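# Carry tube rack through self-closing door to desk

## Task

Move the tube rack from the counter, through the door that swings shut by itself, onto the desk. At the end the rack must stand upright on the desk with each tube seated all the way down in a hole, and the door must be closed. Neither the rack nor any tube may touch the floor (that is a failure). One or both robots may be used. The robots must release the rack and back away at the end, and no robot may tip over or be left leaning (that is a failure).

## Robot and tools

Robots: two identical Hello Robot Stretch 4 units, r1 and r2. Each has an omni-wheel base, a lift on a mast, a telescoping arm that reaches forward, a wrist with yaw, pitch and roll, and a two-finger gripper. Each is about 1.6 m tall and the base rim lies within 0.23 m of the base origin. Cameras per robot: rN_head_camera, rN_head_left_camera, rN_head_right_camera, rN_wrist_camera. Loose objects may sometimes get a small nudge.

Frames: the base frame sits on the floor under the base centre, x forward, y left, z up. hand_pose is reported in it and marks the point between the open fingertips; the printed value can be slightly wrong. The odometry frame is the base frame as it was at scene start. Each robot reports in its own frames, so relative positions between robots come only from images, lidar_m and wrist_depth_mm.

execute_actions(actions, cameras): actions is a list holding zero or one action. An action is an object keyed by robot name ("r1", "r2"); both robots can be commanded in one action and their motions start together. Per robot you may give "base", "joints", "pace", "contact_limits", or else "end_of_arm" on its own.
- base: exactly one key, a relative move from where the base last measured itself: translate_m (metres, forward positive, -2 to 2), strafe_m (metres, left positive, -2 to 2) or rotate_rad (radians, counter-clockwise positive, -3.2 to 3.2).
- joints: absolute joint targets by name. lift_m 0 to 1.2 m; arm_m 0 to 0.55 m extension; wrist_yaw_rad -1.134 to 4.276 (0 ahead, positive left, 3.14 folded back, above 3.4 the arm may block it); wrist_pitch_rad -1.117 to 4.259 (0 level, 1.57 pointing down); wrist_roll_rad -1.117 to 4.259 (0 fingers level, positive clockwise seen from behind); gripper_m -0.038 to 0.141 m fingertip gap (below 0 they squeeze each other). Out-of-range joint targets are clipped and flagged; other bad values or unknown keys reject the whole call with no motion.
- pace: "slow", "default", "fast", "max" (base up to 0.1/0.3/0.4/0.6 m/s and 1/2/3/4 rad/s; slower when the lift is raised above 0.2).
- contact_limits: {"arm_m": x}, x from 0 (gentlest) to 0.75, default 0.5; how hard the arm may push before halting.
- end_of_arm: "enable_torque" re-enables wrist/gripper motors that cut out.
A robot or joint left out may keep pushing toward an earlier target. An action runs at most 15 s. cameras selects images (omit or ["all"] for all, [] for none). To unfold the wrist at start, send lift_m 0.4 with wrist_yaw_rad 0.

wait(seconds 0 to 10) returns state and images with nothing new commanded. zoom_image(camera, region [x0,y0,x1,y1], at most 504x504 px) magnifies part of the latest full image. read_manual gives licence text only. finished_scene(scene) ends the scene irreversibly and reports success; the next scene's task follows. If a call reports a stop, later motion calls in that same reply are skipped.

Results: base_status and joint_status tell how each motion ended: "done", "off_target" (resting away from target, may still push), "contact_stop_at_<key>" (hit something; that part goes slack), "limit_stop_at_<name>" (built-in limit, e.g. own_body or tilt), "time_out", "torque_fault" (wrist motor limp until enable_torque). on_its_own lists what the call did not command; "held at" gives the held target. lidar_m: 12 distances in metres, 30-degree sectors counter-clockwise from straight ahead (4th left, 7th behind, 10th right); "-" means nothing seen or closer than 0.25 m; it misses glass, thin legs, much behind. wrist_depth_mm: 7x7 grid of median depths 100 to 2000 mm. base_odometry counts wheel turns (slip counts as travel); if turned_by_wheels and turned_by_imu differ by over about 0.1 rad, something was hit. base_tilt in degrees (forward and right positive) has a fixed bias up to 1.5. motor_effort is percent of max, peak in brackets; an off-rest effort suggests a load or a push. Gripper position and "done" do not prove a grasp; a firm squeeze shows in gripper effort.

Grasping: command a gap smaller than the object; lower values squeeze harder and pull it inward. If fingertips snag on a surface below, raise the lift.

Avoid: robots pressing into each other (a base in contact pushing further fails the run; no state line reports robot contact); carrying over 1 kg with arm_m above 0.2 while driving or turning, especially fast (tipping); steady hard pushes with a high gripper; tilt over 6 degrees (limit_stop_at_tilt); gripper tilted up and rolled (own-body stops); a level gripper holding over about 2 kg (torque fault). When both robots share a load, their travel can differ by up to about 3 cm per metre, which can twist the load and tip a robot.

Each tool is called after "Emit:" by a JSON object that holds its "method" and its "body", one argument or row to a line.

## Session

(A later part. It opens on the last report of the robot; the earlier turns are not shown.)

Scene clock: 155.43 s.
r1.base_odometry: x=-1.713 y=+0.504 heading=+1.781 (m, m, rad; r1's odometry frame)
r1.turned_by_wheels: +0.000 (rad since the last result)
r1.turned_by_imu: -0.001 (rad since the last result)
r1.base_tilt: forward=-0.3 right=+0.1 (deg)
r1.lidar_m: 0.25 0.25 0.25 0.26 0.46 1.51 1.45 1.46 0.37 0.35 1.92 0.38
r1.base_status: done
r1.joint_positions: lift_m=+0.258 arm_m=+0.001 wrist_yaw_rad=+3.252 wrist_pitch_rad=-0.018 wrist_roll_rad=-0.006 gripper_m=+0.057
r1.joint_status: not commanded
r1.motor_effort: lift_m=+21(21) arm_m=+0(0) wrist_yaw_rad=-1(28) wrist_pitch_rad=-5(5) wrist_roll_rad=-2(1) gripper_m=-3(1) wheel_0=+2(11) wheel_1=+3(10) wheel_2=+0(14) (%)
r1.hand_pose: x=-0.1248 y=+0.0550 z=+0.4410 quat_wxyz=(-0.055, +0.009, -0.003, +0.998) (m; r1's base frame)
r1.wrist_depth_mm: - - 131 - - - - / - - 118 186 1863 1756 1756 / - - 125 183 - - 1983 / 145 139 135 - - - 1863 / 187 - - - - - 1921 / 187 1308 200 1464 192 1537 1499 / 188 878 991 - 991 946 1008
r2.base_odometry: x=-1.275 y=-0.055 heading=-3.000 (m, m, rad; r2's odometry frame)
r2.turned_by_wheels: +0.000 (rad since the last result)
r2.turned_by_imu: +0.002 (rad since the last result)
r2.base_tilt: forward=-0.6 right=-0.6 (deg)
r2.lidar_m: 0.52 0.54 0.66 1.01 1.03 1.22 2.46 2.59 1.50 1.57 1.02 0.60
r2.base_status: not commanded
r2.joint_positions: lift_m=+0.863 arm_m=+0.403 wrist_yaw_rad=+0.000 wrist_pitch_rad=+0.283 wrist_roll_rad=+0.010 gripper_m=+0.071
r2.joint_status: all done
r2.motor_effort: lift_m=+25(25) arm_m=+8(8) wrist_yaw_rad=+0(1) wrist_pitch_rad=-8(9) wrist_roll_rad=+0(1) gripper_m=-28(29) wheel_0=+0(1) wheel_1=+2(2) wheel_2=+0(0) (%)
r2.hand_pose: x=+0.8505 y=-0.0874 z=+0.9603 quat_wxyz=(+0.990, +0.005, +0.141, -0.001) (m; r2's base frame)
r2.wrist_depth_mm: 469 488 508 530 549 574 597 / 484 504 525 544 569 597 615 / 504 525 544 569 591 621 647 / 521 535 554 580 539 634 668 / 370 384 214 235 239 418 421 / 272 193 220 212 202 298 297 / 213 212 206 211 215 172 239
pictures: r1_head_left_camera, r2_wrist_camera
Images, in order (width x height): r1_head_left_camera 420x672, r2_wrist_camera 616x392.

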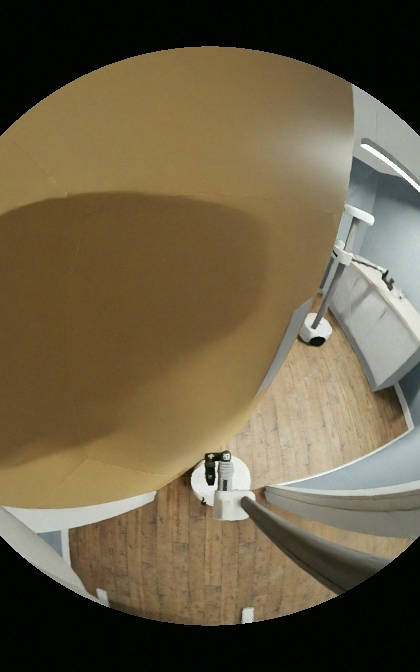

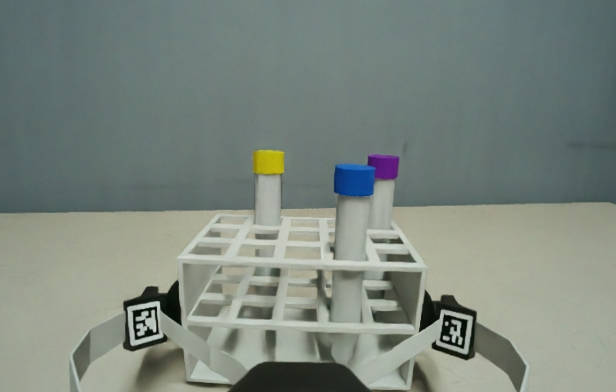

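Emit:
{"method": "execute_actions", "body": {
  "actions": [
    {"r1": {"base": {"translate_m": 0.45}, "pace": "default"}, "r2": {"joints": {"gripper_m": 0.06, "lift_m": 0.91}, "pace": "slow"}}
  ],
  "cameras": ["r1_head_left_camera", "r2_wrist_camera"]
}}

Scene clock: 168.20 s.
r1.base_odometry: x=-1.807 y=+0.944 heading=+1.781 (m, m, rad; r1's odometry frame)
r1.turned_by_wheels: +0.000 (rad since the last result)
r1.turned_by_imu: -0.002 (rad since the last result)
r1.base_tilt: forward=-0.3 right=-0.1 (deg)
r1.lidar_m: 2.07 0.25 1.80 0.25 0.27 0.56 2.21 0.63 0.75 1.79 1.39 1.39
r1.base_status: done
r1.joint_positions: lift_m=+0.258 arm_m=+0.001 wrist_yaw_rad=+3.252 wrist_pitch_rad=-0.018 wrist_roll_rad=-0.006 gripper_m=+0.057
r1.joint_status: not commanded
r1.motor_effort: lift_m=+21(21) arm_m=+0(1) wrist_yaw_rad=-1(1) wrist_pitch_rad=-6(5) wrist_roll_rad=+0(1) gripper_m=-4(0) wheel_0=-1(9) wheel_1=+3(9) wheel_2=+2(11) (%)
r1.hand_pose: x=-0.1248 y=+0.0551 z=+0.4410 quat_wxyz=(-0.055, +0.009, -0.003, +0.998) (m; r1's base frame)
r1.wrist_depth_mm: - - 131 - - - - / - - 118 186 - - - / - - 125 183 - - - / 145 139 136 - - - - / 186 715 - - - - - / 187 715 200 1464 191 1464 1255 / 188 691 991 - 1008 946 820
r2.base_odometry: x=-1.275 y=-0.055 heading=-3.000 (m, m, rad; r2's odometry frame)
r2.turned_by_wheels: +0.000 (rad since the last result)
r2.turned_by_imu: +0.002 (rad since the last result)
r2.base_tilt: forward=-0.6 right=-0.6 (deg)
r2.lidar_m: 0.54 0.53 0.68 1.00 1.03 1.25 2.42 1.55 1.39 1.58 0.99 0.62
r2.base_status: not commanded
r2.joint_positions: lift_m=+0.910 arm_m=+0.403 wrist_yaw_rad=+0.000 wrist_pitch_rad=+0.283 wrist_roll_rad=+0.010 gripper_m=+0.061
r2.joint_status: all done
r2.motor_effort: lift_m=+26(29) arm_m=+8(8) wrist_yaw_rad=-1(1) wrist_pitch_rad=-8(8) wrist_roll_rad=+1(1) gripper_m=-29(31) wheel_0=+1(1) wheel_1=+2(2) wheel_2=+0(0) (%)
r2.hand_pose: x=+0.8505 y=-0.0874 z=+1.0072 quat_wxyz=(+0.990, +0.005, +0.141, -0.001) (m; r2's base frame)
r2.wrist_depth_mm: 469 488 504 525 549 569 597 / 488 504 525 549 569 597 615 / 504 521 544 569 591 621 647 / 525 544 559 580 615 647 683 / 480 496 211 215 219 544 549 / 351 181 220 209 200 387 387 / 272 273 203 207 203 174 312
pictures: r1_head_left_camera, r2_wrist_camera
Images, in order (width x height): r1_head_left_camera 420x672, r2_wrist_camera 616x392.

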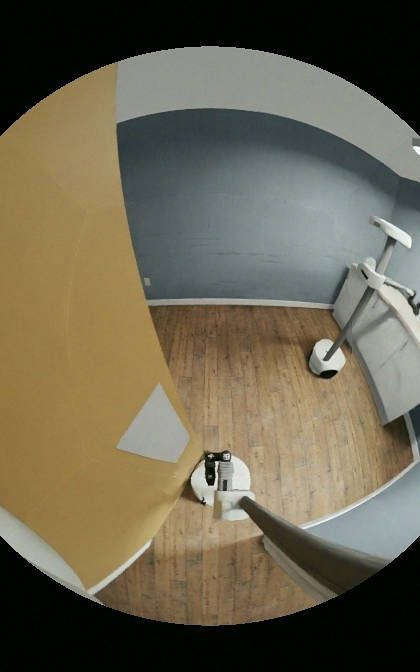

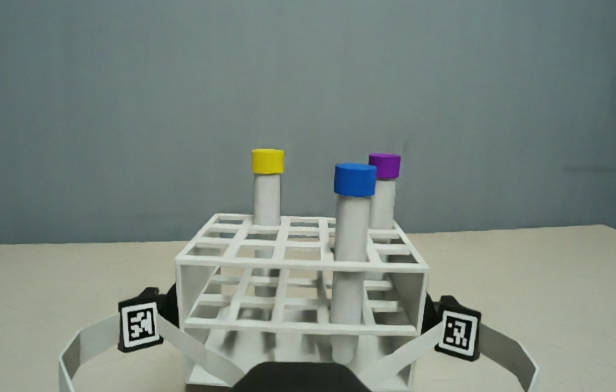

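Emit:
{"method": "execute_actions", "body": {
  "actions": [
    {"r1": {"base": {"strafe_m": 0.28}, "pace": "default"}, "r2": {"base": {"translate_m": -0.55}, "joints": {"arm_m": 0.0}, "pace": "fast"}}
  ],
  "cameras": ["r1_head_left_camera", "r2_wrist_camera", "r2_head_right_camera"]
}}

Scene clock: 187.37 s.
r1.base_odometry: x=-2.081 y=+0.886 heading=+1.781 (m, m, rad; r1's odometry frame)
r1.turned_by_wheels: +0.000 (rad since the last result)
r1.turned_by_imu: -0.001 (rad since the last result)
r1.base_tilt: forward=-0.2 right=+0.0 (deg)
r1.lidar_m: 2.06 0.29 0.25 - 0.25 0.28 2.72 0.93 0.84 1.82 1.50 1.26
r1.base_status: done
r1.joint_positions: lift_m=+0.258 arm_m=+0.001 wrist_yaw_rad=+3.252 wrist_pitch_rad=-0.018 wrist_roll_rad=-0.006 gripper_m=+0.057
r1.joint_status: not commanded
r1.motor_effort: lift_m=+21(21) arm_m=+0(0) wrist_yaw_rad=-1(1) wrist_pitch_rad=-5(5) wrist_roll_rad=+0(0) gripper_m=-5(3) wheel_0=+0(9) wheel_1=+1(11) wheel_2=+1(1) (%)
r1.hand_pose: x=-0.1248 y=+0.0551 z=+0.4410 quat_wxyz=(-0.055, +0.009, -0.003, +0.998) (m; r1's base frame)
r1.wrist_depth_mm: - - 132 - - 355 236 / - - 118 187 - 355 236 / - - 125 183 - 349 236 / 145 139 136 - - 351 234 / 186 - - - - 349 234 / 187 1308 198 1464 191 319 232 / 188 891 991 - 627 293 232
r2.base_odometry: x=-0.731 y=+0.022 heading=-3.000 (m, m, rad; r2's odometry frame)
r2.turned_by_wheels: +0.000 (rad since the last result)
r2.turned_by_imu: +0.002 (rad since the last result)
r2.base_tilt: forward=-0.6 right=-0.7 (deg)
r2.lidar_m: 0.42 1.06 1.02 0.92 0.92 1.14 2.02 1.44 1.27 1.66 1.62 0.49
r2.base_status: done
r2.joint_positions: lift_m=+0.910 arm_m=+0.003 wrist_yaw_rad=+0.000 wrist_pitch_rad=+0.283 wrist_roll_rad=+0.010 gripper_m=+0.061
r2.joint_status: all done
joint sent to its limit — the command would take r2.arm_m past its lower limit, so that joint was sent only as far as its limit.
r2.motor_effort: lift_m=+25(26) arm_m=-8(7) wrist_yaw_rad=+0(2) wrist_pitch_rad=-10(11) wrist_roll_rad=+1(1) gripper_m=-30(29) wheel_0=-1(7) wheel_1=-1(9) wheel_2=-2(11) (%)
r2.hand_pose: x=+0.4504 y=-0.0874 z=+1.0071 quat_wxyz=(+0.990, +0.005, +0.141, -0.001) (m; r2's base frame)
r2.wrist_depth_mm: 1255 1308 1366 1430 1464 1537 1618 / 1308 1366 1397 1499 1537 1618 1661 / 1336 1366 1430 1537 1618 1661 1708 / 831 878 904 917 243 1042 1708 / 854 891 211 215 219 1078 1808 / 891 181 219 209 200 1138 1756 / 904 946 204 208 202 174 1661
pictures: r1_head_left_camera, r2_head_right_camera, r2_wrist_camera
Images, in order (width x height): r1_head_left_camera 420x672, r2_head_right_camera 420x672, r2_wrist_camera 616x392.

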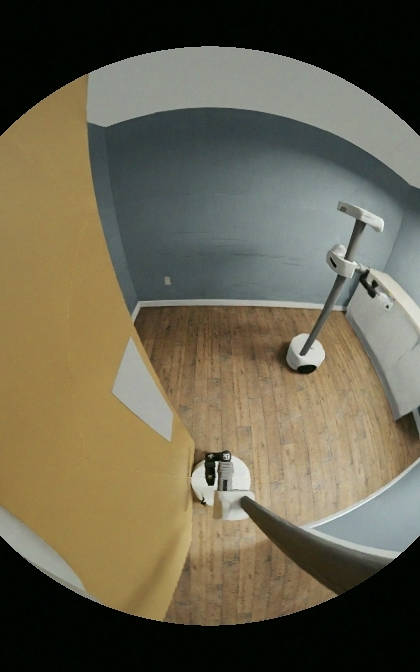

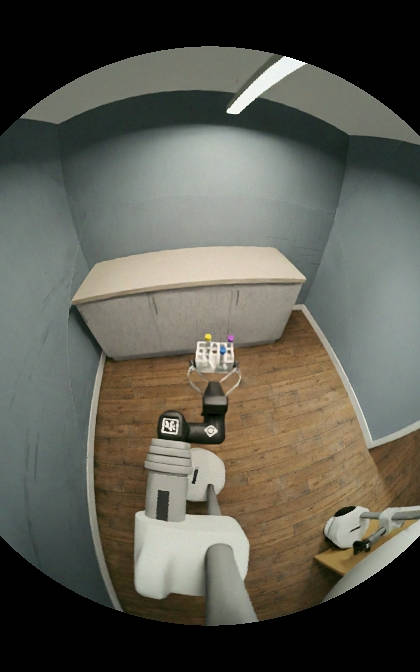

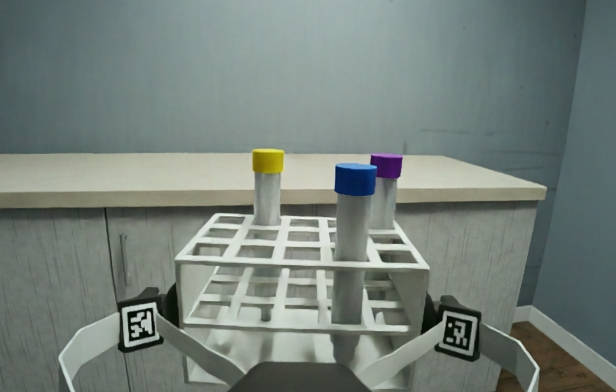

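Emit:
{"method": "execute_actions", "body": {
  "actions": [
    {"r1": {"base": {"translate_m": 0.28}, "pace": "default"}, "r2": {"base": {"rotate_rad": -1.77}, "joints": {"lift_m": 0.55}, "pace": "fast"}}
  ],
  "cameras": ["r1_head_left_camera", "r2_wrist_camera", "r2_head_camera", "r2_head_right_camera"]
}}

Scene clock: 201.70 s.
r1.base_odometry: x=-2.139 y=+1.160 heading=+1.781 (m, m, rad; r1's odometry frame)
r1.turned_by_wheels: +0.000 (rad since the last result)
r1.turned_by_imu: -0.002 (rad since the last result)
r1.base_tilt: forward=-0.3 right=+0.0 (deg)
r1.lidar_m: 1.78 1.66 1.15 1.09 0.25 0.28 0.72 1.04 1.13 2.03 0.77 0.87
r1.base_status: done
r1.joint_positions: lift_m=+0.258 arm_m=+0.001 wrist_yaw_rad=+3.252 wrist_pitch_rad=-0.018 wrist_roll_rad=-0.006 gripper_m=+0.057
r1.joint_status: not commanded
r1.motor_effort: lift_m=+21(21) arm_m=+0(0) wrist_yaw_rad=-1(0) wrist_pitch_rad=-6(5) wrist_roll_rad=+1(0) gripper_m=-4(3) wheel_0=-1(7) wheel_1=+0(6) wheel_2=+1(7) (%)
r1.hand_pose: x=-0.1248 y=+0.0551 z=+0.4410 quat_wxyz=(-0.055, +0.009, -0.003, +0.998) (m; r1's base frame)
r1.wrist_depth_mm: - - 132 - - 366 240 / - - 118 186 - 364 238 / - - 125 183 - 362 238 / 146 139 136 - - 359 237 / 187 1921 - - 809 357 237 / 187 1229 199 1430 193 325 236 / 187 878 991 - 654 298 235
r2.base_odometry: x=-0.730 y=+0.022 heading=+1.514 (m, m, rad; r2's odometry frame)
r2.turned_by_wheels: -1.770 (rad since the last result)
r2.turned_by_imu: -1.793 (rad since the last result)
r2.base_tilt: forward=-0.6 right=-0.7 (deg)
r2.lidar_m: 0.43 1.67 1.39 1.07 1.07 1.15 0.92 0.91 1.02 1.58 1.99 0.52
r2.base_status: done
r2.joint_positions: lift_m=+0.550 arm_m=+0.003 wrist_yaw_rad=+0.000 wrist_pitch_rad=+0.283 wrist_roll_rad=+0.010 gripper_m=+0.061
r2.joint_status: all done
r2.motor_effort: lift_m=+16(24) arm_m=-8(8) wrist_yaw_rad=-1(0) wrist_pitch_rad=-8(9) wrist_roll_rad=+1(1) gripper_m=-30(30) wheel_0=+2(11) wheel_1=+2(11) wheel_2=+1(8) (%)
r2.hand_pose: x=+0.4504 y=-0.0875 z=+0.6479 quat_wxyz=(+0.990, +0.005, +0.141, -0.001) (m; r2's base frame)
r2.wrist_depth_mm: 1182 1255 - - 1661 1060 946 / 1229 1308 - - 1661 1060 960 / 1255 1366 - - 1618 1078 976 / 1308 1397 1499 - 917 917 1025 / 1366 1464 211 215 220 1160 768 / 1308 181 219 209 200 1025 1366 / 1008 1008 203 208 202 174 1078
pictures: r1_head_left_camera, r2_head_camera, r2_head_right_camera, r2_wrist_camera
Images, in order (width x height): r1_head_left_camera 420x672, r2_head_camera 420x560, r2_head_right_camera 420x672, r2_wrist_camera 616x392.

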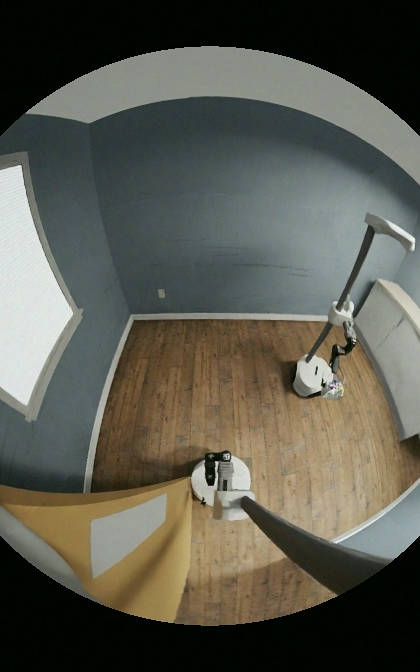

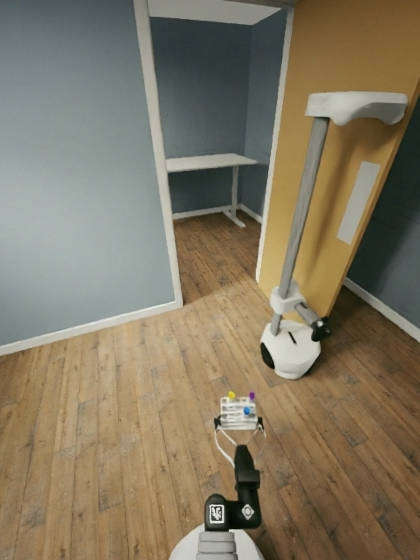

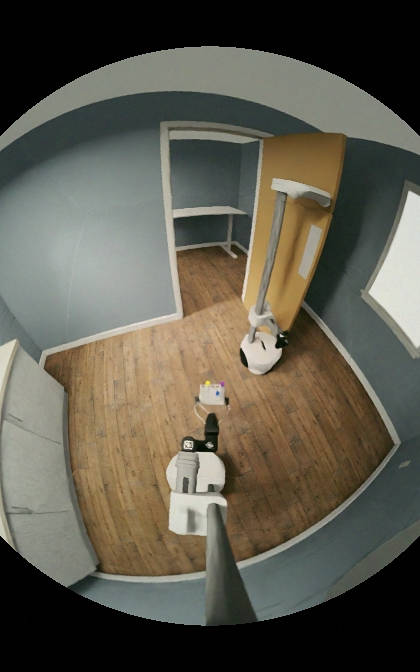

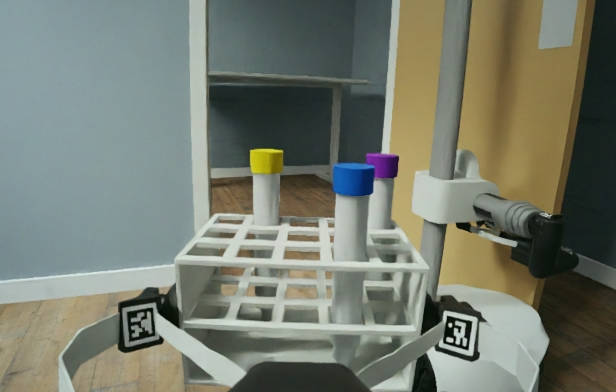

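Emit:
{"method": "zoom_image", "body": {
  "camera": "r2_head_camera",
  "region": [140, 230, 340, 400]
}}

Region (140, 230, 340, 400) of r2_head_camera's 420x560 image, scaled by 2.520, with more detail than that image has; it fills the top 428 rows of this view, and the rest is white.

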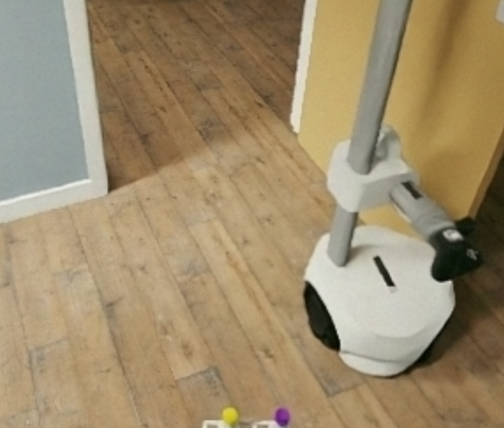

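Emit:
{"method": "zoom_image", "body": {
  "camera": "r2_wrist_camera",
  "region": [170, 0, 470, 220]
}}

Region (170, 0, 470, 220) of r2_wrist_camera's 616x392 image, scaled by 1.680; it fills the top 370 rows of this view, and the rest is white.

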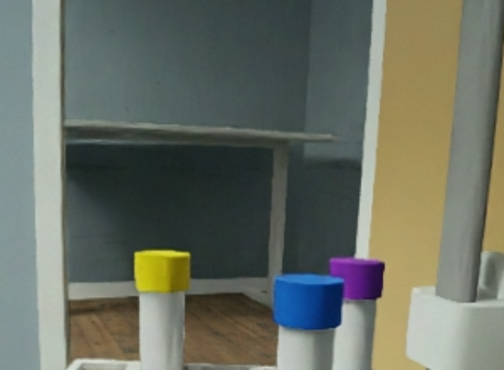

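Emit:
{"method": "execute_actions", "body": {
  "actions": [
    {"r1": {"base": {"rotate_rad": 0.22}, "pace": "default"}, "r2": {"base": {"rotate_rad": -0.032}, "pace": "fast"}}
  ],
  "cameras": ["r1_head_right_camera", "r2_wrist_camera", "r2_head_camera"]
}}

Scene clock: 268.50 s.
r1.base_odometry: x=-2.139 y=+1.160 heading=+2.001 (m, m, rad; r1's odometry frame)
r1.turned_by_wheels: +0.220 (rad since the last result)
r1.turned_by_imu: +0.222 (rad since the last result)
r1.base_tilt: forward=-0.3 right=+0.0 (deg)
r1.lidar_m: 1.77 1.30 1.09 1.12 0.25 0.38 2.97 1.02 1.45 2.04 0.76 1.80
r1.base_status: done
r1.joint_positions: lift_m=+0.258 arm_m=+0.001 wrist_yaw_rad=+3.252 wrist_pitch_rad=-0.018 wrist_roll_rad=-0.006 gripper_m=+0.057
r1.joint_status: not commanded
r1.motor_effort: lift_m=+21(21) arm_m=+0(1) wrist_yaw_rad=+0(1) wrist_pitch_rad=-6(5) wrist_roll_rad=+1(1) gripper_m=-3(4) wheel_0=-3(12) wheel_1=+1(5) wheel_2=+0(5) (%)
r1.hand_pose: x=-0.1248 y=+0.0551 z=+0.4410 quat_wxyz=(-0.055, +0.009, -0.003, +0.998) (m; r1's base frame)
r1.wrist_depth_mm: - - 132 - - - 359 / - - 118 186 - - 353 / - - 125 183 - - 351 / 145 139 136 - - - 349 / 187 1118 - - - - 345 / 187 1118 199 1464 191 676 342 / 188 866 991 - 1008 559 340
r2.base_odometry: x=-0.730 y=+0.022 heading=+1.482 (m, m, rad; r2's odometry frame)
r2.turned_by_wheels: -0.032 (rad since the last result)
r2.turned_by_imu: -0.030 (rad since the last result)
r2.base_tilt: forward=-0.5 right=-0.6 (deg)
r2.lidar_m: 0.41 1.66 1.39 1.09 1.07 1.17 0.94 0.90 0.95 1.52 1.98 0.50
r2.base_status: done
r2.joint_positions: lift_m=+0.550 arm_m=+0.003 wrist_yaw_rad=+0.000 wrist_pitch_rad=+0.283 wrist_roll_rad=+0.010 gripper_m=+0.061
r2.joint_status: not commanded
r2.motor_effort: lift_m=+16(16) arm_m=-8(8) wrist_yaw_rad=-1(2) wrist_pitch_rad=-9(8) wrist_roll_rad=+1(1) gripper_m=-29(30) wheel_0=+3(5) wheel_1=+2(8) wheel_2=-1(6) (%)
r2.hand_pose: x=+0.4504 y=-0.0875 z=+0.6479 quat_wxyz=(+0.990, +0.005, +0.141, -0.001) (m; r2's base frame)
r2.wrist_depth_mm: 1182 1255 - - 1537 1078 931 / 1205 1308 - - 1576 1098 976 / 1255 1336 - - 1537 1160 1661 / 1308 1397 1499 - 891 931 1756 / 1336 1430 211 232 220 1138 1708 / 1308 181 219 209 200 1025 1430 / 1008 1008 204 208 202 174 1160
pictures: r1_head_right_camera, r2_head_camera, r2_wrist_camera
Images, in order (width x height): r1_head_right_camera 420x672, r2_head_camera 420x560, r2_wrist_camera 616x392.

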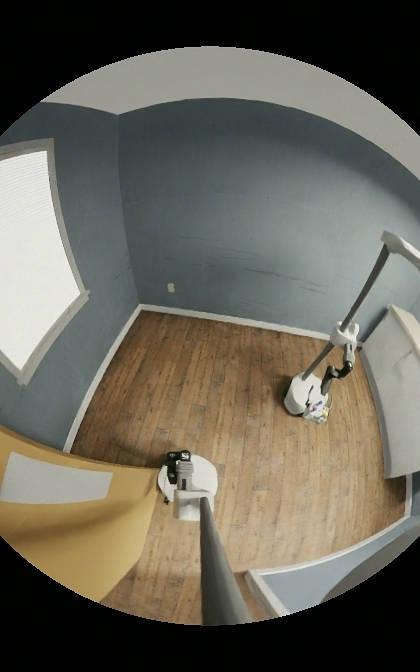

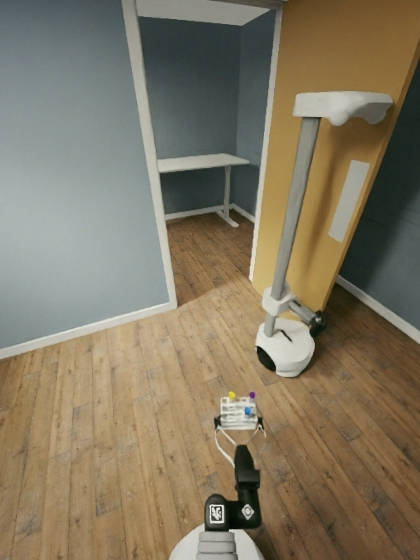

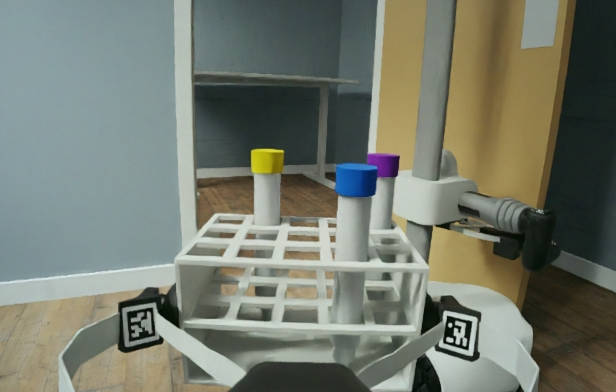

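Emit:
{"method": "execute_actions", "body": {
  "actions": [
    {"r2": {"base": {"translate_m": 2.0}, "pace": "fast"}}
  ],
  "cameras": ["r1_head_right_camera", "r2_wrist_camera", "r2_head_camera", "r2_head_left_camera"]
}}

Scene clock: 281.10 s.
r1.base_odometry: x=-2.139 y=+1.160 heading=+2.001 (m, m, rad; r1's odometry frame)
r1.turned_by_wheels: +0.000 (rad since the last result)
r1.turned_by_imu: -0.001 (rad since the last result)
r1.base_tilt: forward=-0.2 right=+0.0 (deg)
r1.lidar_m: 1.78 1.33 1.08 1.12 0.25 0.37 0.78 1.03 1.44 2.04 2.19 1.80
r1.base_status: not commanded
r1.joint_positions: lift_m=+0.258 arm_m=+0.001 wrist_yaw_rad=+3.252 wrist_pitch_rad=-0.018 wrist_roll_rad=-0.006 gripper_m=+0.057
r1.joint_status: not commanded
r1.motor_effort: lift_m=+21(21) arm_m=+0(0) wrist_yaw_rad=-1(0) wrist_pitch_rad=-6(5) wrist_roll_rad=+0(1) gripper_m=-1(3) wheel_0=-2(2) wheel_1=+1(1) wheel_2=+0(0) (%)
r1.hand_pose: x=-0.1248 y=+0.0551 z=+0.4410 quat_wxyz=(-0.055, +0.009, -0.003, +0.998) (m; r1's base frame)
r1.wrist_depth_mm: - - 131 917 - - 355 / - - 118 187 - - 357 / - - 125 183 - 1366 349 / 145 139 136 - - - 349 / 187 1118 - - - - 345 / 187 1138 200 904 191 676 342 / 188 891 991 - 991 554 340
r2.base_odometry: x=-0.554 y=+2.014 heading=+1.482 (m, m, rad; r2's odometry frame)
r2.turned_by_wheels: +0.000 (rad since the last result)
r2.turned_by_imu: +0.002 (rad since the last result)
r2.base_tilt: forward=-0.5 right=-0.6 (deg)
r2.lidar_m: 0.40 1.14 2.13 2.50 0.42 2.20 2.79 0.73 0.47 0.40 0.40 0.48
r2.base_status: done
r2.joint_positions: lift_m=+0.550 arm_m=+0.003 wrist_yaw_rad=+0.000 wrist_pitch_rad=+0.283 wrist_roll_rad=+0.010 gripper_m=+0.061
r2.joint_status: not commanded
r2.motor_effort: lift_m=+16(16) arm_m=-8(8) wrist_yaw_rad=-2(1) wrist_pitch_rad=-8(9) wrist_roll_rad=+1(1) gripper_m=-28(29) wheel_0=+1(8) wheel_1=+2(5) wheel_2=+2(12) (%)
r2.hand_pose: x=+0.4505 y=-0.0874 z=+0.6479 quat_wxyz=(+0.990, +0.005, +0.141, -0.001) (m; r2's base frame)
r2.wrist_depth_mm: 991 1025 1118 1255 1576 1255 1042 / 1464 1576 1708 1863 1708 1281 1025 / 1537 1661 1808 1921 1756 1308 1060 / 1537 1708 1863 1618 1576 1336 1060 / 1576 1756 211 215 219 1336 1078 / 1281 181 219 209 200 1229 1078 / 1008 1008 204 207 202 174 1060
pictures: r1_head_right_camera, r2_head_camera, r2_head_left_camera, r2_wrist_camera
Images, in order (width x height): r1_head_right_camera 420x672, r2_head_camera 420x560, r2_head_left_camera 420x672, r2_wrist_camera 616x392.

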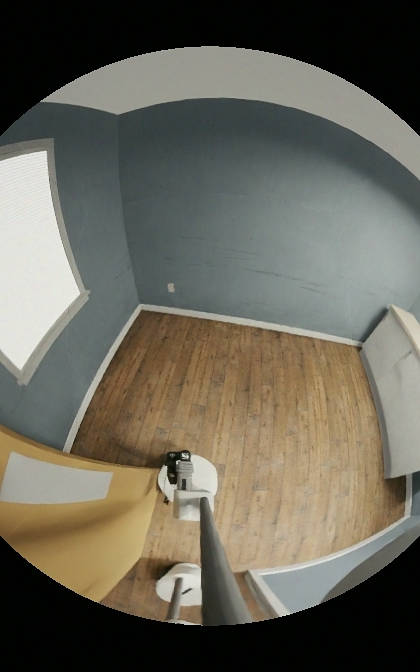

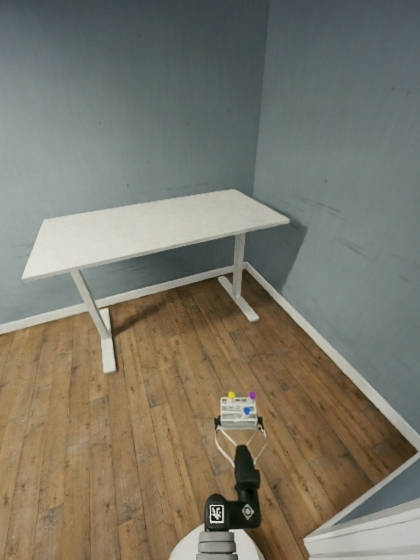

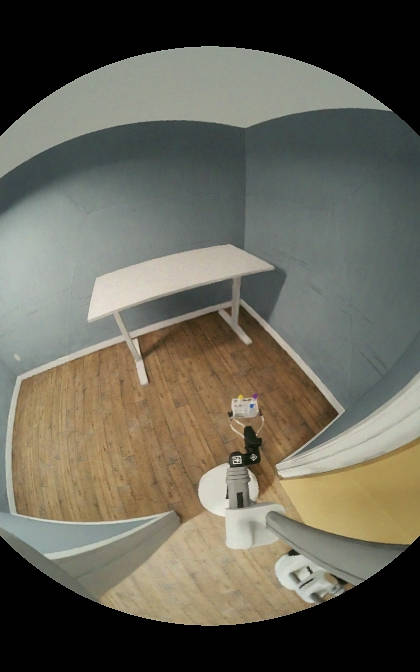

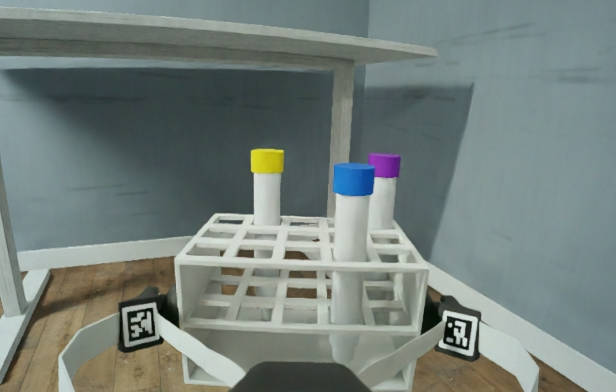

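Emit:
{"method": "execute_actions", "body": {
  "actions": [
    {"r1": {"base": {"translate_m": -0.62}, "pace": "default"}, "r2": {"base": {"translate_m": 0.74}, "joints": {"lift_m": 0.955}, "pace": "fast"}}
  ],
  "cameras": ["r1_head_left_camera", "r2_wrist_camera", "r2_head_camera", "r2_head_left_camera"]
}}

Scene clock: 304.13 s.
r1.base_odometry: x=-1.880 y=+0.596 heading=+2.001 (m, m, rad; r1's odometry frame)
r1.turned_by_wheels: +0.000 (rad since the last result)
r1.turned_by_imu: +0.001 (rad since the last result)
r1.base_tilt: forward=-0.2 right=+0.0 (deg)
r1.lidar_m: 0.30 0.25 - 0.25 0.31 0.86 0.95 0.62 0.55 1.97 2.14 2.42
r1.base_status: done
r1.joint_positions: lift_m=+0.258 arm_m=+0.001 wrist_yaw_rad=+3.252 wrist_pitch_rad=-0.018 wrist_roll_rad=-0.006 gripper_m=+0.057
r1.joint_status: not commanded
r1.motor_effort: lift_m=+21(21) arm_m=+0(0) wrist_yaw_rad=+0(1) wrist_pitch_rad=-5(6) wrist_roll_rad=+0(1) gripper_m=-4(4) wheel_0=-2(7) wheel_1=+2(5) wheel_2=-4(8) (%)
r1.hand_pose: x=-0.1248 y=+0.0551 z=+0.4410 quat_wxyz=(-0.055, +0.009, -0.003, +0.998) (m; r1's base frame)
r1.wrist_depth_mm: - - 132 - - - - / - - 118 186 1921 1756 1618 / - - 125 184 - - - / 145 139 135 - - - - / 186 - - - - - - / 187 1308 200 1430 191 854 1366 / 188 891 991 - 931 854 931
r2.base_odometry: x=-0.489 y=+2.751 heading=+1.483 (m, m, rad; r2's odometry frame)
r2.turned_by_wheels: +0.000 (rad since the last result)
r2.turned_by_imu: +0.002 (rad since the last result)
r2.base_tilt: forward=-0.6 right=-0.6 (deg)
r2.lidar_m: 0.40 0.49 0.53 0.81 1.88 1.01 0.85 0.70 0.75 0.97 0.96 0.47
r2.base_status: done
r2.joint_positions: lift_m=+0.955 arm_m=+0.003 wrist_yaw_rad=+0.000 wrist_pitch_rad=+0.283 wrist_roll_rad=+0.010 gripper_m=+0.061
r2.joint_status: all done
r2.motor_effort: lift_m=+25(26) arm_m=-8(8) wrist_yaw_rad=-1(1) wrist_pitch_rad=-9(9) wrist_roll_rad=+1(0) gripper_m=-29(29) wheel_0=+3(12) wheel_1=+2(13) wheel_2=+1(13) (%)
r2.hand_pose: x=+0.4504 y=-0.0874 z=+1.0521 quat_wxyz=(+0.990, +0.005, +0.141, -0.001) (m; r2's base frame)
r2.wrist_depth_mm: 878 946 1042 1160 1205 931 759 / 904 976 1078 1182 1255 946 778 / 931 1025 1118 1229 1281 976 778 / 778 798 809 768 715 931 778 / 496 512 211 215 219 564 768 / 362 181 220 209 200 878 798 / 296 327 204 207 202 174 798
pictures: r1_head_left_camera, r2_head_camera, r2_head_left_camera, r2_wrist_camera
Images, in order (width x height): r1_head_left_camera 420x672, r2_head_camera 420x560, r2_head_left_camera 420x672, r2_wrist_camera 616x392.

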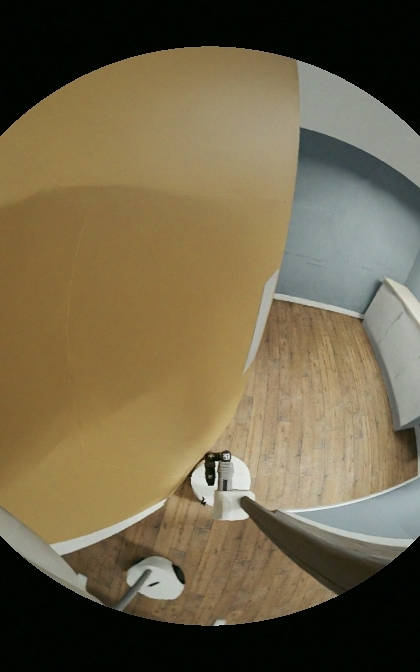

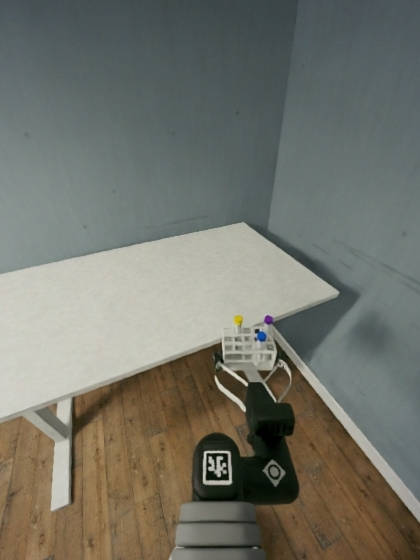

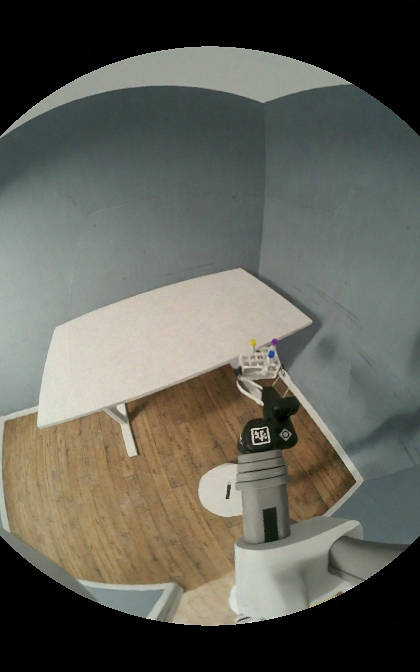

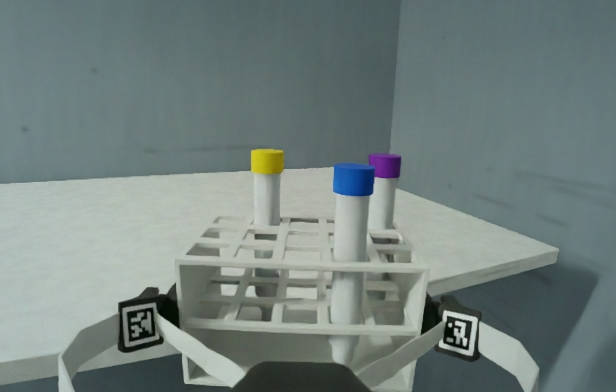

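Emit:
{"method": "execute_actions", "body": {
  "actions": [
    {"r1": {"base": {"translate_m": -0.46}, "pace": "default"}, "r2": {"joints": {"arm_m": 0.3, "lift_m": 0.922}, "pace": "default"}}
  ],
  "cameras": ["r1_head_left_camera", "r2_wrist_camera", "r2_head_camera"]
}}

Scene clock: 329.30 s.
r1.base_odometry: x=-1.689 y=+0.178 heading=+2.001 (m, m, rad; r1's odometry frame)
r1.turned_by_wheels: +0.000 (rad since the last result)
r1.turned_by_imu: +0.001 (rad since the last result)
r1.base_tilt: forward=-0.2 right=+0.0 (deg)
r1.lidar_m: 0.31 0.32 0.39 1.19 0.49 0.47 1.09 2.12 2.49 0.42 0.45 0.38
r1.base_status: done
r1.joint_positions: lift_m=+0.258 arm_m=+0.001 wrist_yaw_rad=+3.252 wrist_pitch_rad=-0.018 wrist_roll_rad=-0.006 gripper_m=+0.057
r1.joint_status: not commanded
r1.motor_effort: lift_m=+21(21) arm_m=+0(0) wrist_yaw_rad=-1(0) wrist_pitch_rad=-6(5) wrist_roll_rad=+1(2) gripper_m=-4(5) wheel_0=+0(7) wheel_1=+1(5) wheel_2=-2(8) (%)
r1.hand_pose: x=-0.1248 y=+0.0551 z=+0.4410 quat_wxyz=(-0.055, +0.009, -0.003, +0.998) (m; r1's base frame)
r1.wrist_depth_mm: - - 131 - 1921 1756 1138 / - - 118 186 1464 1397 1537 / - - 125 183 1983 1808 1756 / 145 139 136 - 1983 1756 1708 / 186 - - - 1921 1756 1756 / 187 1308 200 1336 191 1499 1499 / 187 891 1008 - 1008 559 569
r2.base_odometry: x=-0.489 y=+2.751 heading=+1.483 (m, m, rad; r2's odometry frame)
r2.turned_by_wheels: +0.000 (rad since the last result)
r2.turned_by_imu: +0.002 (rad since the last result)
r2.base_tilt: forward=-0.5 right=-0.6 (deg)
r2.lidar_m: 0.52 0.48 0.55 0.82 1.88 0.52 0.46 0.72 0.75 0.96 0.97 0.65
r2.base_status: not commanded
r2.joint_positions: lift_m=+0.922 arm_m=+0.299 wrist_yaw_rad=+0.000 wrist_pitch_rad=+0.283 wrist_roll_rad=+0.010 gripper_m=+0.061
r2.joint_status: all done
r2.motor_effort: lift_m=+15(22) arm_m=+8(8) wrist_yaw_rad=-1(0) wrist_pitch_rad=-9(10) wrist_roll_rad=+1(1) gripper_m=-29(30) wheel_0=+3(3) wheel_1=+2(2) wheel_2=+1(1) (%)
r2.hand_pose: x=+0.7465 y=-0.0874 z=+1.0200 quat_wxyz=(+0.990, +0.005, +0.141, -0.001) (m; r2's base frame)
r2.wrist_depth_mm: 668 715 788 854 946 798 654 / 683 741 820 878 976 809 661 / 707 768 842 931 1008 831 676 / 654 668 691 647 597 831 676 / 418 430 211 215 219 473 559 / 304 181 219 209 200 336 336 / 236 238 204 207 202 174 270
pictures: r1_head_left_camera, r2_head_camera, r2_wrist_camera
Images, in order (width x height): r1_head_left_camera 420x672, r2_head_camera 420x560, r2_wrist_camera 616x392.

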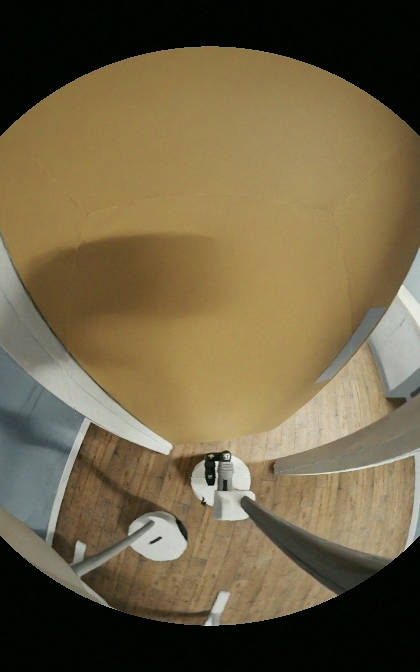

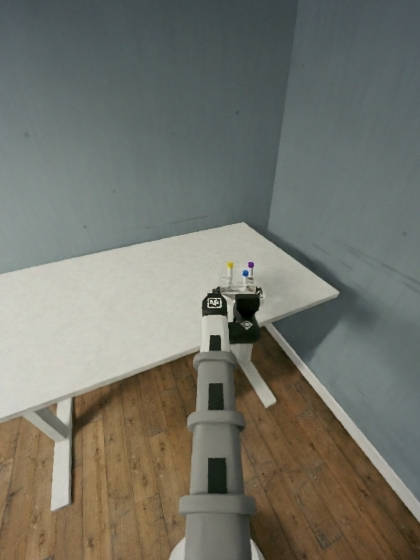

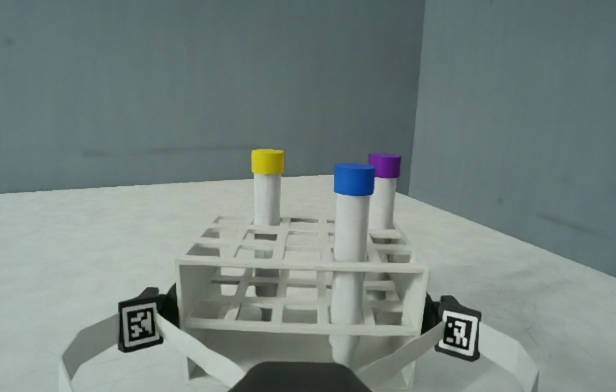

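Emit:
{"method": "execute_actions", "body": {
  "actions": [
    {"r1": {"base": {"translate_m": -0.07}, "pace": "slow"}, "r2": {"joints": {"lift_m": 0.902}, "pace": "slow"}}
  ],
  "cameras": ["r1_head_left_camera", "r2_wrist_camera"]
}}

Scene clock: 335.17 s.
r1.base_odometry: x=-1.659 y=+0.115 heading=+2.001 (m, m, rad; r1's odometry frame)
r1.turned_by_wheels: +0.000 (rad since the last result)
r1.turned_by_imu: +0.003 (rad since the last result)
r1.base_tilt: forward=-0.2 right=+0.0 (deg)
r1.lidar_m: 0.25 0.28 0.46 1.30 0.41 0.41 1.03 2.06 2.47 0.44 0.31 0.25
r1.base_status: done
r1.joint_positions: lift_m=+0.258 arm_m=+0.001 wrist_yaw_rad=+3.252 wrist_pitch_rad=-0.018 wrist_roll_rad=-0.006 gripper_m=+0.057
r1.joint_status: not commanded
r1.motor_effort: lift_m=+21(21) arm_m=-1(1) wrist_yaw_rad=+1(1) wrist_pitch_rad=-5(5) wrist_roll_rad=+0(1) gripper_m=-5(3) wheel_0=-2(5) wheel_1=-3(4) wheel_2=+2(5) (%)
r1.hand_pose: x=-0.1247 y=+0.0552 z=+0.4410 quat_wxyz=(-0.055, +0.009, -0.003, +0.998) (m; r1's base frame)
r1.wrist_depth_mm: - - 132 1921 1863 1160 1060 / - - 118 187 1430 1397 1499 / - - 125 184 1921 1708 1618 / 145 139 136 1921 1863 1756 1661 / 186 - - - 1863 1756 1661 / 187 1336 200 1366 192 1464 1464 / 187 891 991 - 991 544 574
r2.base_odometry: x=-0.489 y=+2.751 heading=+1.483 (m, m, rad; r2's odometry frame)
r2.turned_by_wheels: +0.000 (rad since the last result)
r2.turned_by_imu: +0.002 (rad since the last result)
r2.base_tilt: forward=-0.6 right=-0.6 (deg)
r2.lidar_m: 0.51 0.49 0.53 0.80 1.89 0.42 0.39 0.69 0.75 0.97 0.95 0.66
r2.base_status: not commanded
r2.joint_positions: lift_m=+0.902 arm_m=+0.299 wrist_yaw_rad=+0.000 wrist_pitch_rad=+0.283 wrist_roll_rad=+0.010 gripper_m=+0.061
r2.joint_status: all done
r2.motor_effort: lift_m=+15(17) arm_m=+8(8) wrist_yaw_rad=+0(1) wrist_pitch_rad=-9(9) wrist_roll_rad=+1(1) gripper_m=-29(29) wheel_0=+3(3) wheel_1=+2(2) wheel_2=+1(0) (%)
r2.hand_pose: x=+0.7465 y=-0.0874 z=+1.0000 quat_wxyz=(+0.990, +0.005, +0.141, -0.001) (m; r2's base frame)
r2.wrist_depth_mm: 676 723 788 866 946 809 661 / 691 741 820 891 976 820 661 / 715 768 831 931 1008 831 668 / 580 597 615 574 535 798 676 / 368 382 211 215 219 415 421 / 271 181 220 208 200 298 298 / 210 211 204 207 202 174 239
pictures: r1_head_left_camera, r2_wrist_camera
Images, in order (width x height): r1_head_left_camera 420x672, r2_wrist_camera 616x392.

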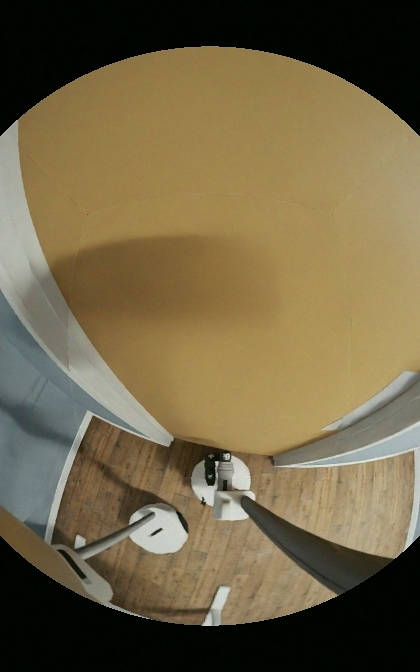

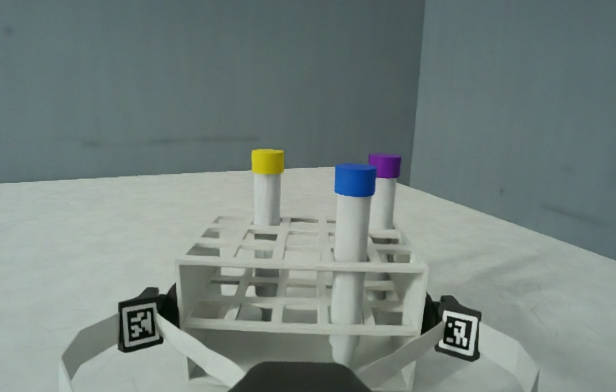

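Emit:
{"method": "execute_actions", "body": {
  "actions": [
    {"r1": {"base": {"translate_m": -0.08}, "pace": "default"}, "r2": {"joints": {"gripper_m": 0.141}}}
  ],
  "cameras": ["r1_head_left_camera", "r2_wrist_camera"]
}}

Scene clock: 350.67 s.
r1.base_odometry: x=-1.626 y=+0.042 heading=+2.000 (m, m, rad; r1's odometry frame)
r1.turned_by_wheels: +0.000 (rad since the last result)
r1.turned_by_imu: +0.000 (rad since the last result)
r1.base_tilt: forward=-0.4 right=+0.0 (deg)
r1.lidar_m: 0.32 0.38 0.54 1.32 0.36 0.37 0.94 1.96 2.47 0.62 0.40 0.33
r1.base_status: done
r1.joint_positions: lift_m=+0.258 arm_m=+0.001 wrist_yaw_rad=+3.252 wrist_pitch_rad=-0.018 wrist_roll_rad=-0.006 gripper_m=+0.057
r1.joint_status: not commanded
r1.motor_effort: lift_m=+21(21) arm_m=-1(1) wrist_yaw_rad=-1(1) wrist_pitch_rad=-5(5) wrist_roll_rad=+0(0) gripper_m=-4(4) wheel_0=-1(5) wheel_1=-1(6) wheel_2=-1(8) (%)
r1.hand_pose: x=-0.1247 y=+0.0552 z=+0.4410 quat_wxyz=(-0.055, +0.009, -0.003, +0.998) (m; r1's base frame)
r1.wrist_depth_mm: - - 132 1160 1160 1060 991 / - - 118 187 1430 1537 1537 / - - 125 183 1863 1708 1537 / 145 139 135 1863 1863 1708 1576 / 187 - - 1921 1756 1661 1576 / 187 1281 198 1336 191 1464 1464 / 188 878 991 - 1008 574 574
r2.base_odometry: x=-0.489 y=+2.751 heading=+1.483 (m, m, rad; r2's odometry frame)
r2.turned_by_wheels: +0.000 (rad since the last result)
r2.turned_by_imu: +0.002 (rad since the last result)
r2.base_tilt: forward=-0.5 right=-0.6 (deg)
r2.lidar_m: 0.49 0.47 0.51 0.83 1.86 0.38 0.35 0.67 0.72 0.97 0.95 0.67
r2.base_status: not commanded
r2.joint_positions: lift_m=+0.902 arm_m=+0.299 wrist_yaw_rad=+0.000 wrist_pitch_rad=+0.282 wrist_roll_rad=+0.010 gripper_m=+0.141
r2.joint_status: all done
r2.motor_effort: lift_m=+15(15) arm_m=+8(8) wrist_yaw_rad=+0(1) wrist_pitch_rad=-7(8) wrist_roll_rad=+1(0) gripper_m=+2(35) wheel_0=+3(3) wheel_1=+2(2) wheel_2=+1(0) (%)
r2.hand_pose: x=+0.7466 y=-0.0874 z=+1.0002 quat_wxyz=(+0.990, +0.005, +0.141, -0.001) (m; r2's base frame)
r2.wrist_depth_mm: 668 715 788 866 946 798 654 / 691 741 809 891 976 809 661 / 715 768 842 931 991 820 676 / 585 603 621 274 539 798 676 / 373 384 259 227 267 421 424 / 272 206 235 232 211 283 300 / 221 219 220 151 227 230 241
pictures: r1_head_left_camera, r2_wrist_camera
Images, in order (width x height): r1_head_left_camera 420x672, r2_wrist_camera 616x392.

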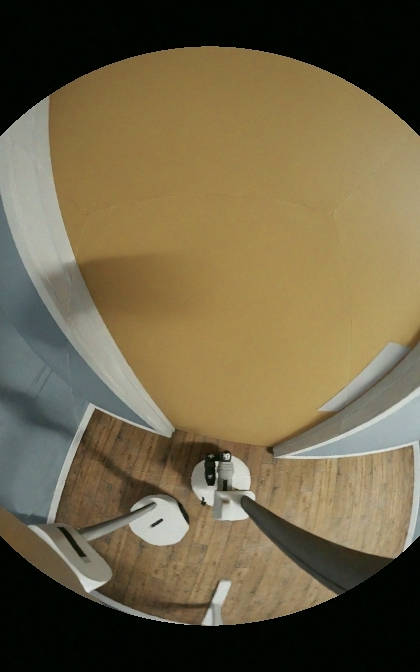

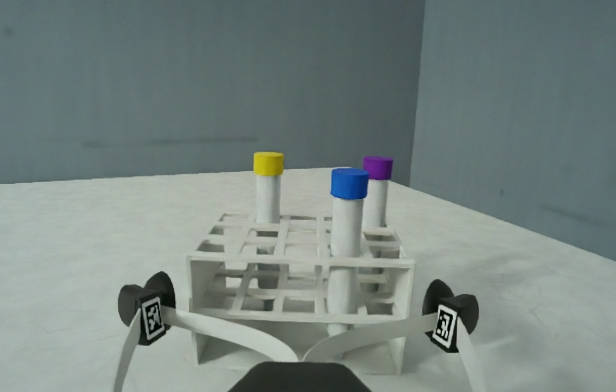

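Emit:
{"method": "execute_actions", "body": {
  "actions": [
    {"r1": {"base": {"rotate_rad": 0.4}, "pace": "default"}, "r2": {"joints": {"arm_m": 0.18}, "pace": "fast"}}
  ],
  "cameras": ["r1_head_right_camera", "r2_wrist_camera"]
}}

Scene clock: 362.13 s.
r1.base_odometry: x=-1.626 y=+0.042 heading=+2.401 (m, m, rad; r1's odometry frame)
r1.turned_by_wheels: +0.400 (rad since the last result)
r1.turned_by_imu: +0.405 (rad since the last result)
r1.base_tilt: forward=-0.3 right=-0.1 (deg)
r1.lidar_m: 0.35 0.49 1.22 0.35 0.36 0.94 0.99 2.52 0.86 0.44 0.33 0.33
r1.base_status: done
r1.joint_positions: lift_m=+0.258 arm_m=+0.001 wrist_yaw_rad=+3.252 wrist_pitch_rad=-0.018 wrist_roll_rad=-0.006 gripper_m=+0.057
r1.joint_status: not commanded
r1.motor_effort: lift_m=+21(21) arm_m=-1(1) wrist_yaw_rad=-1(1) wrist_pitch_rad=-5(5) wrist_roll_rad=+0(1) gripper_m=-4(4) wheel_0=+0(6) wheel_1=+2(5) wheel_2=+1(6) (%)
r1.hand_pose: x=-0.1247 y=+0.0552 z=+0.4410 quat_wxyz=(-0.055, +0.009, -0.003, +0.998) (m; r1's base frame)
r1.wrist_depth_mm: - - 132 - 1921 991 991 / - - 118 188 1983 1366 1397 / - - 125 185 1983 1618 1499 / 145 139 136 - 1983 1661 1464 / 187 - - - 1921 1618 1464 / 187 1336 200 1464 191 1336 1430 / 187 891 991 - 1025 946 1008
r2.base_odometry: x=-0.489 y=+2.751 heading=+1.483 (m, m, rad; r2's odometry frame)
r2.turned_by_wheels: +0.000 (rad since the last result)
r2.turned_by_imu: +0.002 (rad since the last result)
r2.base_tilt: forward=-0.6 right=-0.6 (deg)
r2.lidar_m: 0.47 0.47 0.50 0.80 1.87 0.33 0.36 0.69 0.75 0.98 0.94 0.69
r2.base_status: not commanded
r2.joint_positions: lift_m=+0.902 arm_m=+0.181 wrist_yaw_rad=+0.000 wrist_pitch_rad=+0.282 wrist_roll_rad=+0.010 gripper_m=+0.141
r2.joint_status: all done
r2.motor_effort: lift_m=+15(15) arm_m=-8(9) wrist_yaw_rad=-1(1) wrist_pitch_rad=-7(7) wrist_roll_rad=+1(1) gripper_m=+1(2) wheel_0=+3(3) wheel_1=+2(2) wheel_2=+1(1) (%)
r2.hand_pose: x=+0.6293 y=-0.0875 z=+1.0003 quat_wxyz=(+0.990, +0.005, +0.141, -0.001) (m; r2's base frame)
r2.wrist_depth_mm: 759 809 891 960 1042 854 699 / 768 842 917 1008 1098 854 707 / 798 866 946 1025 1138 878 715 / 585 603 569 382 603 809 723 / 373 384 366 349 389 418 424 / 272 206 289 296 298 283 319 / 221 219 226 151 242 281 750
pictures: r1_head_right_camera, r2_wrist_camera
Images, in order (width x height): r1_head_right_camera 420x672, r2_wrist_camera 616x392.

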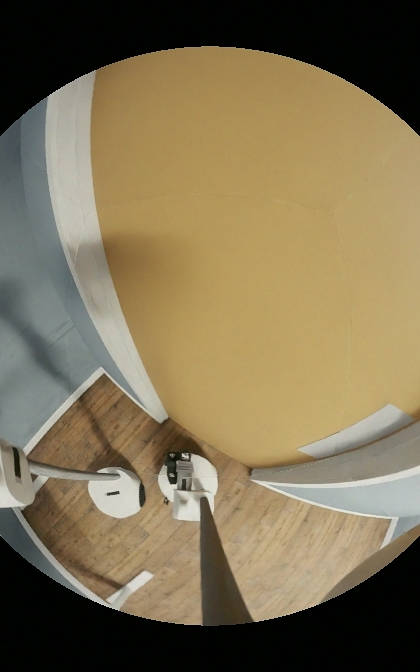

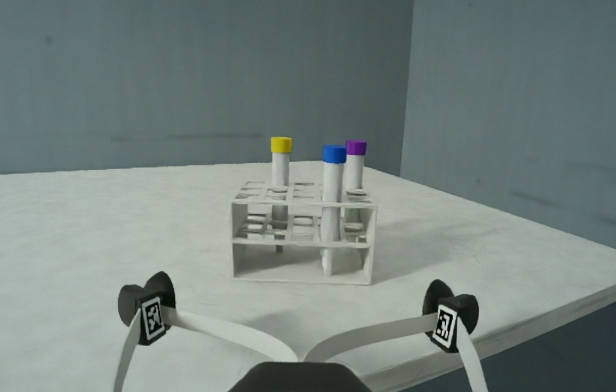

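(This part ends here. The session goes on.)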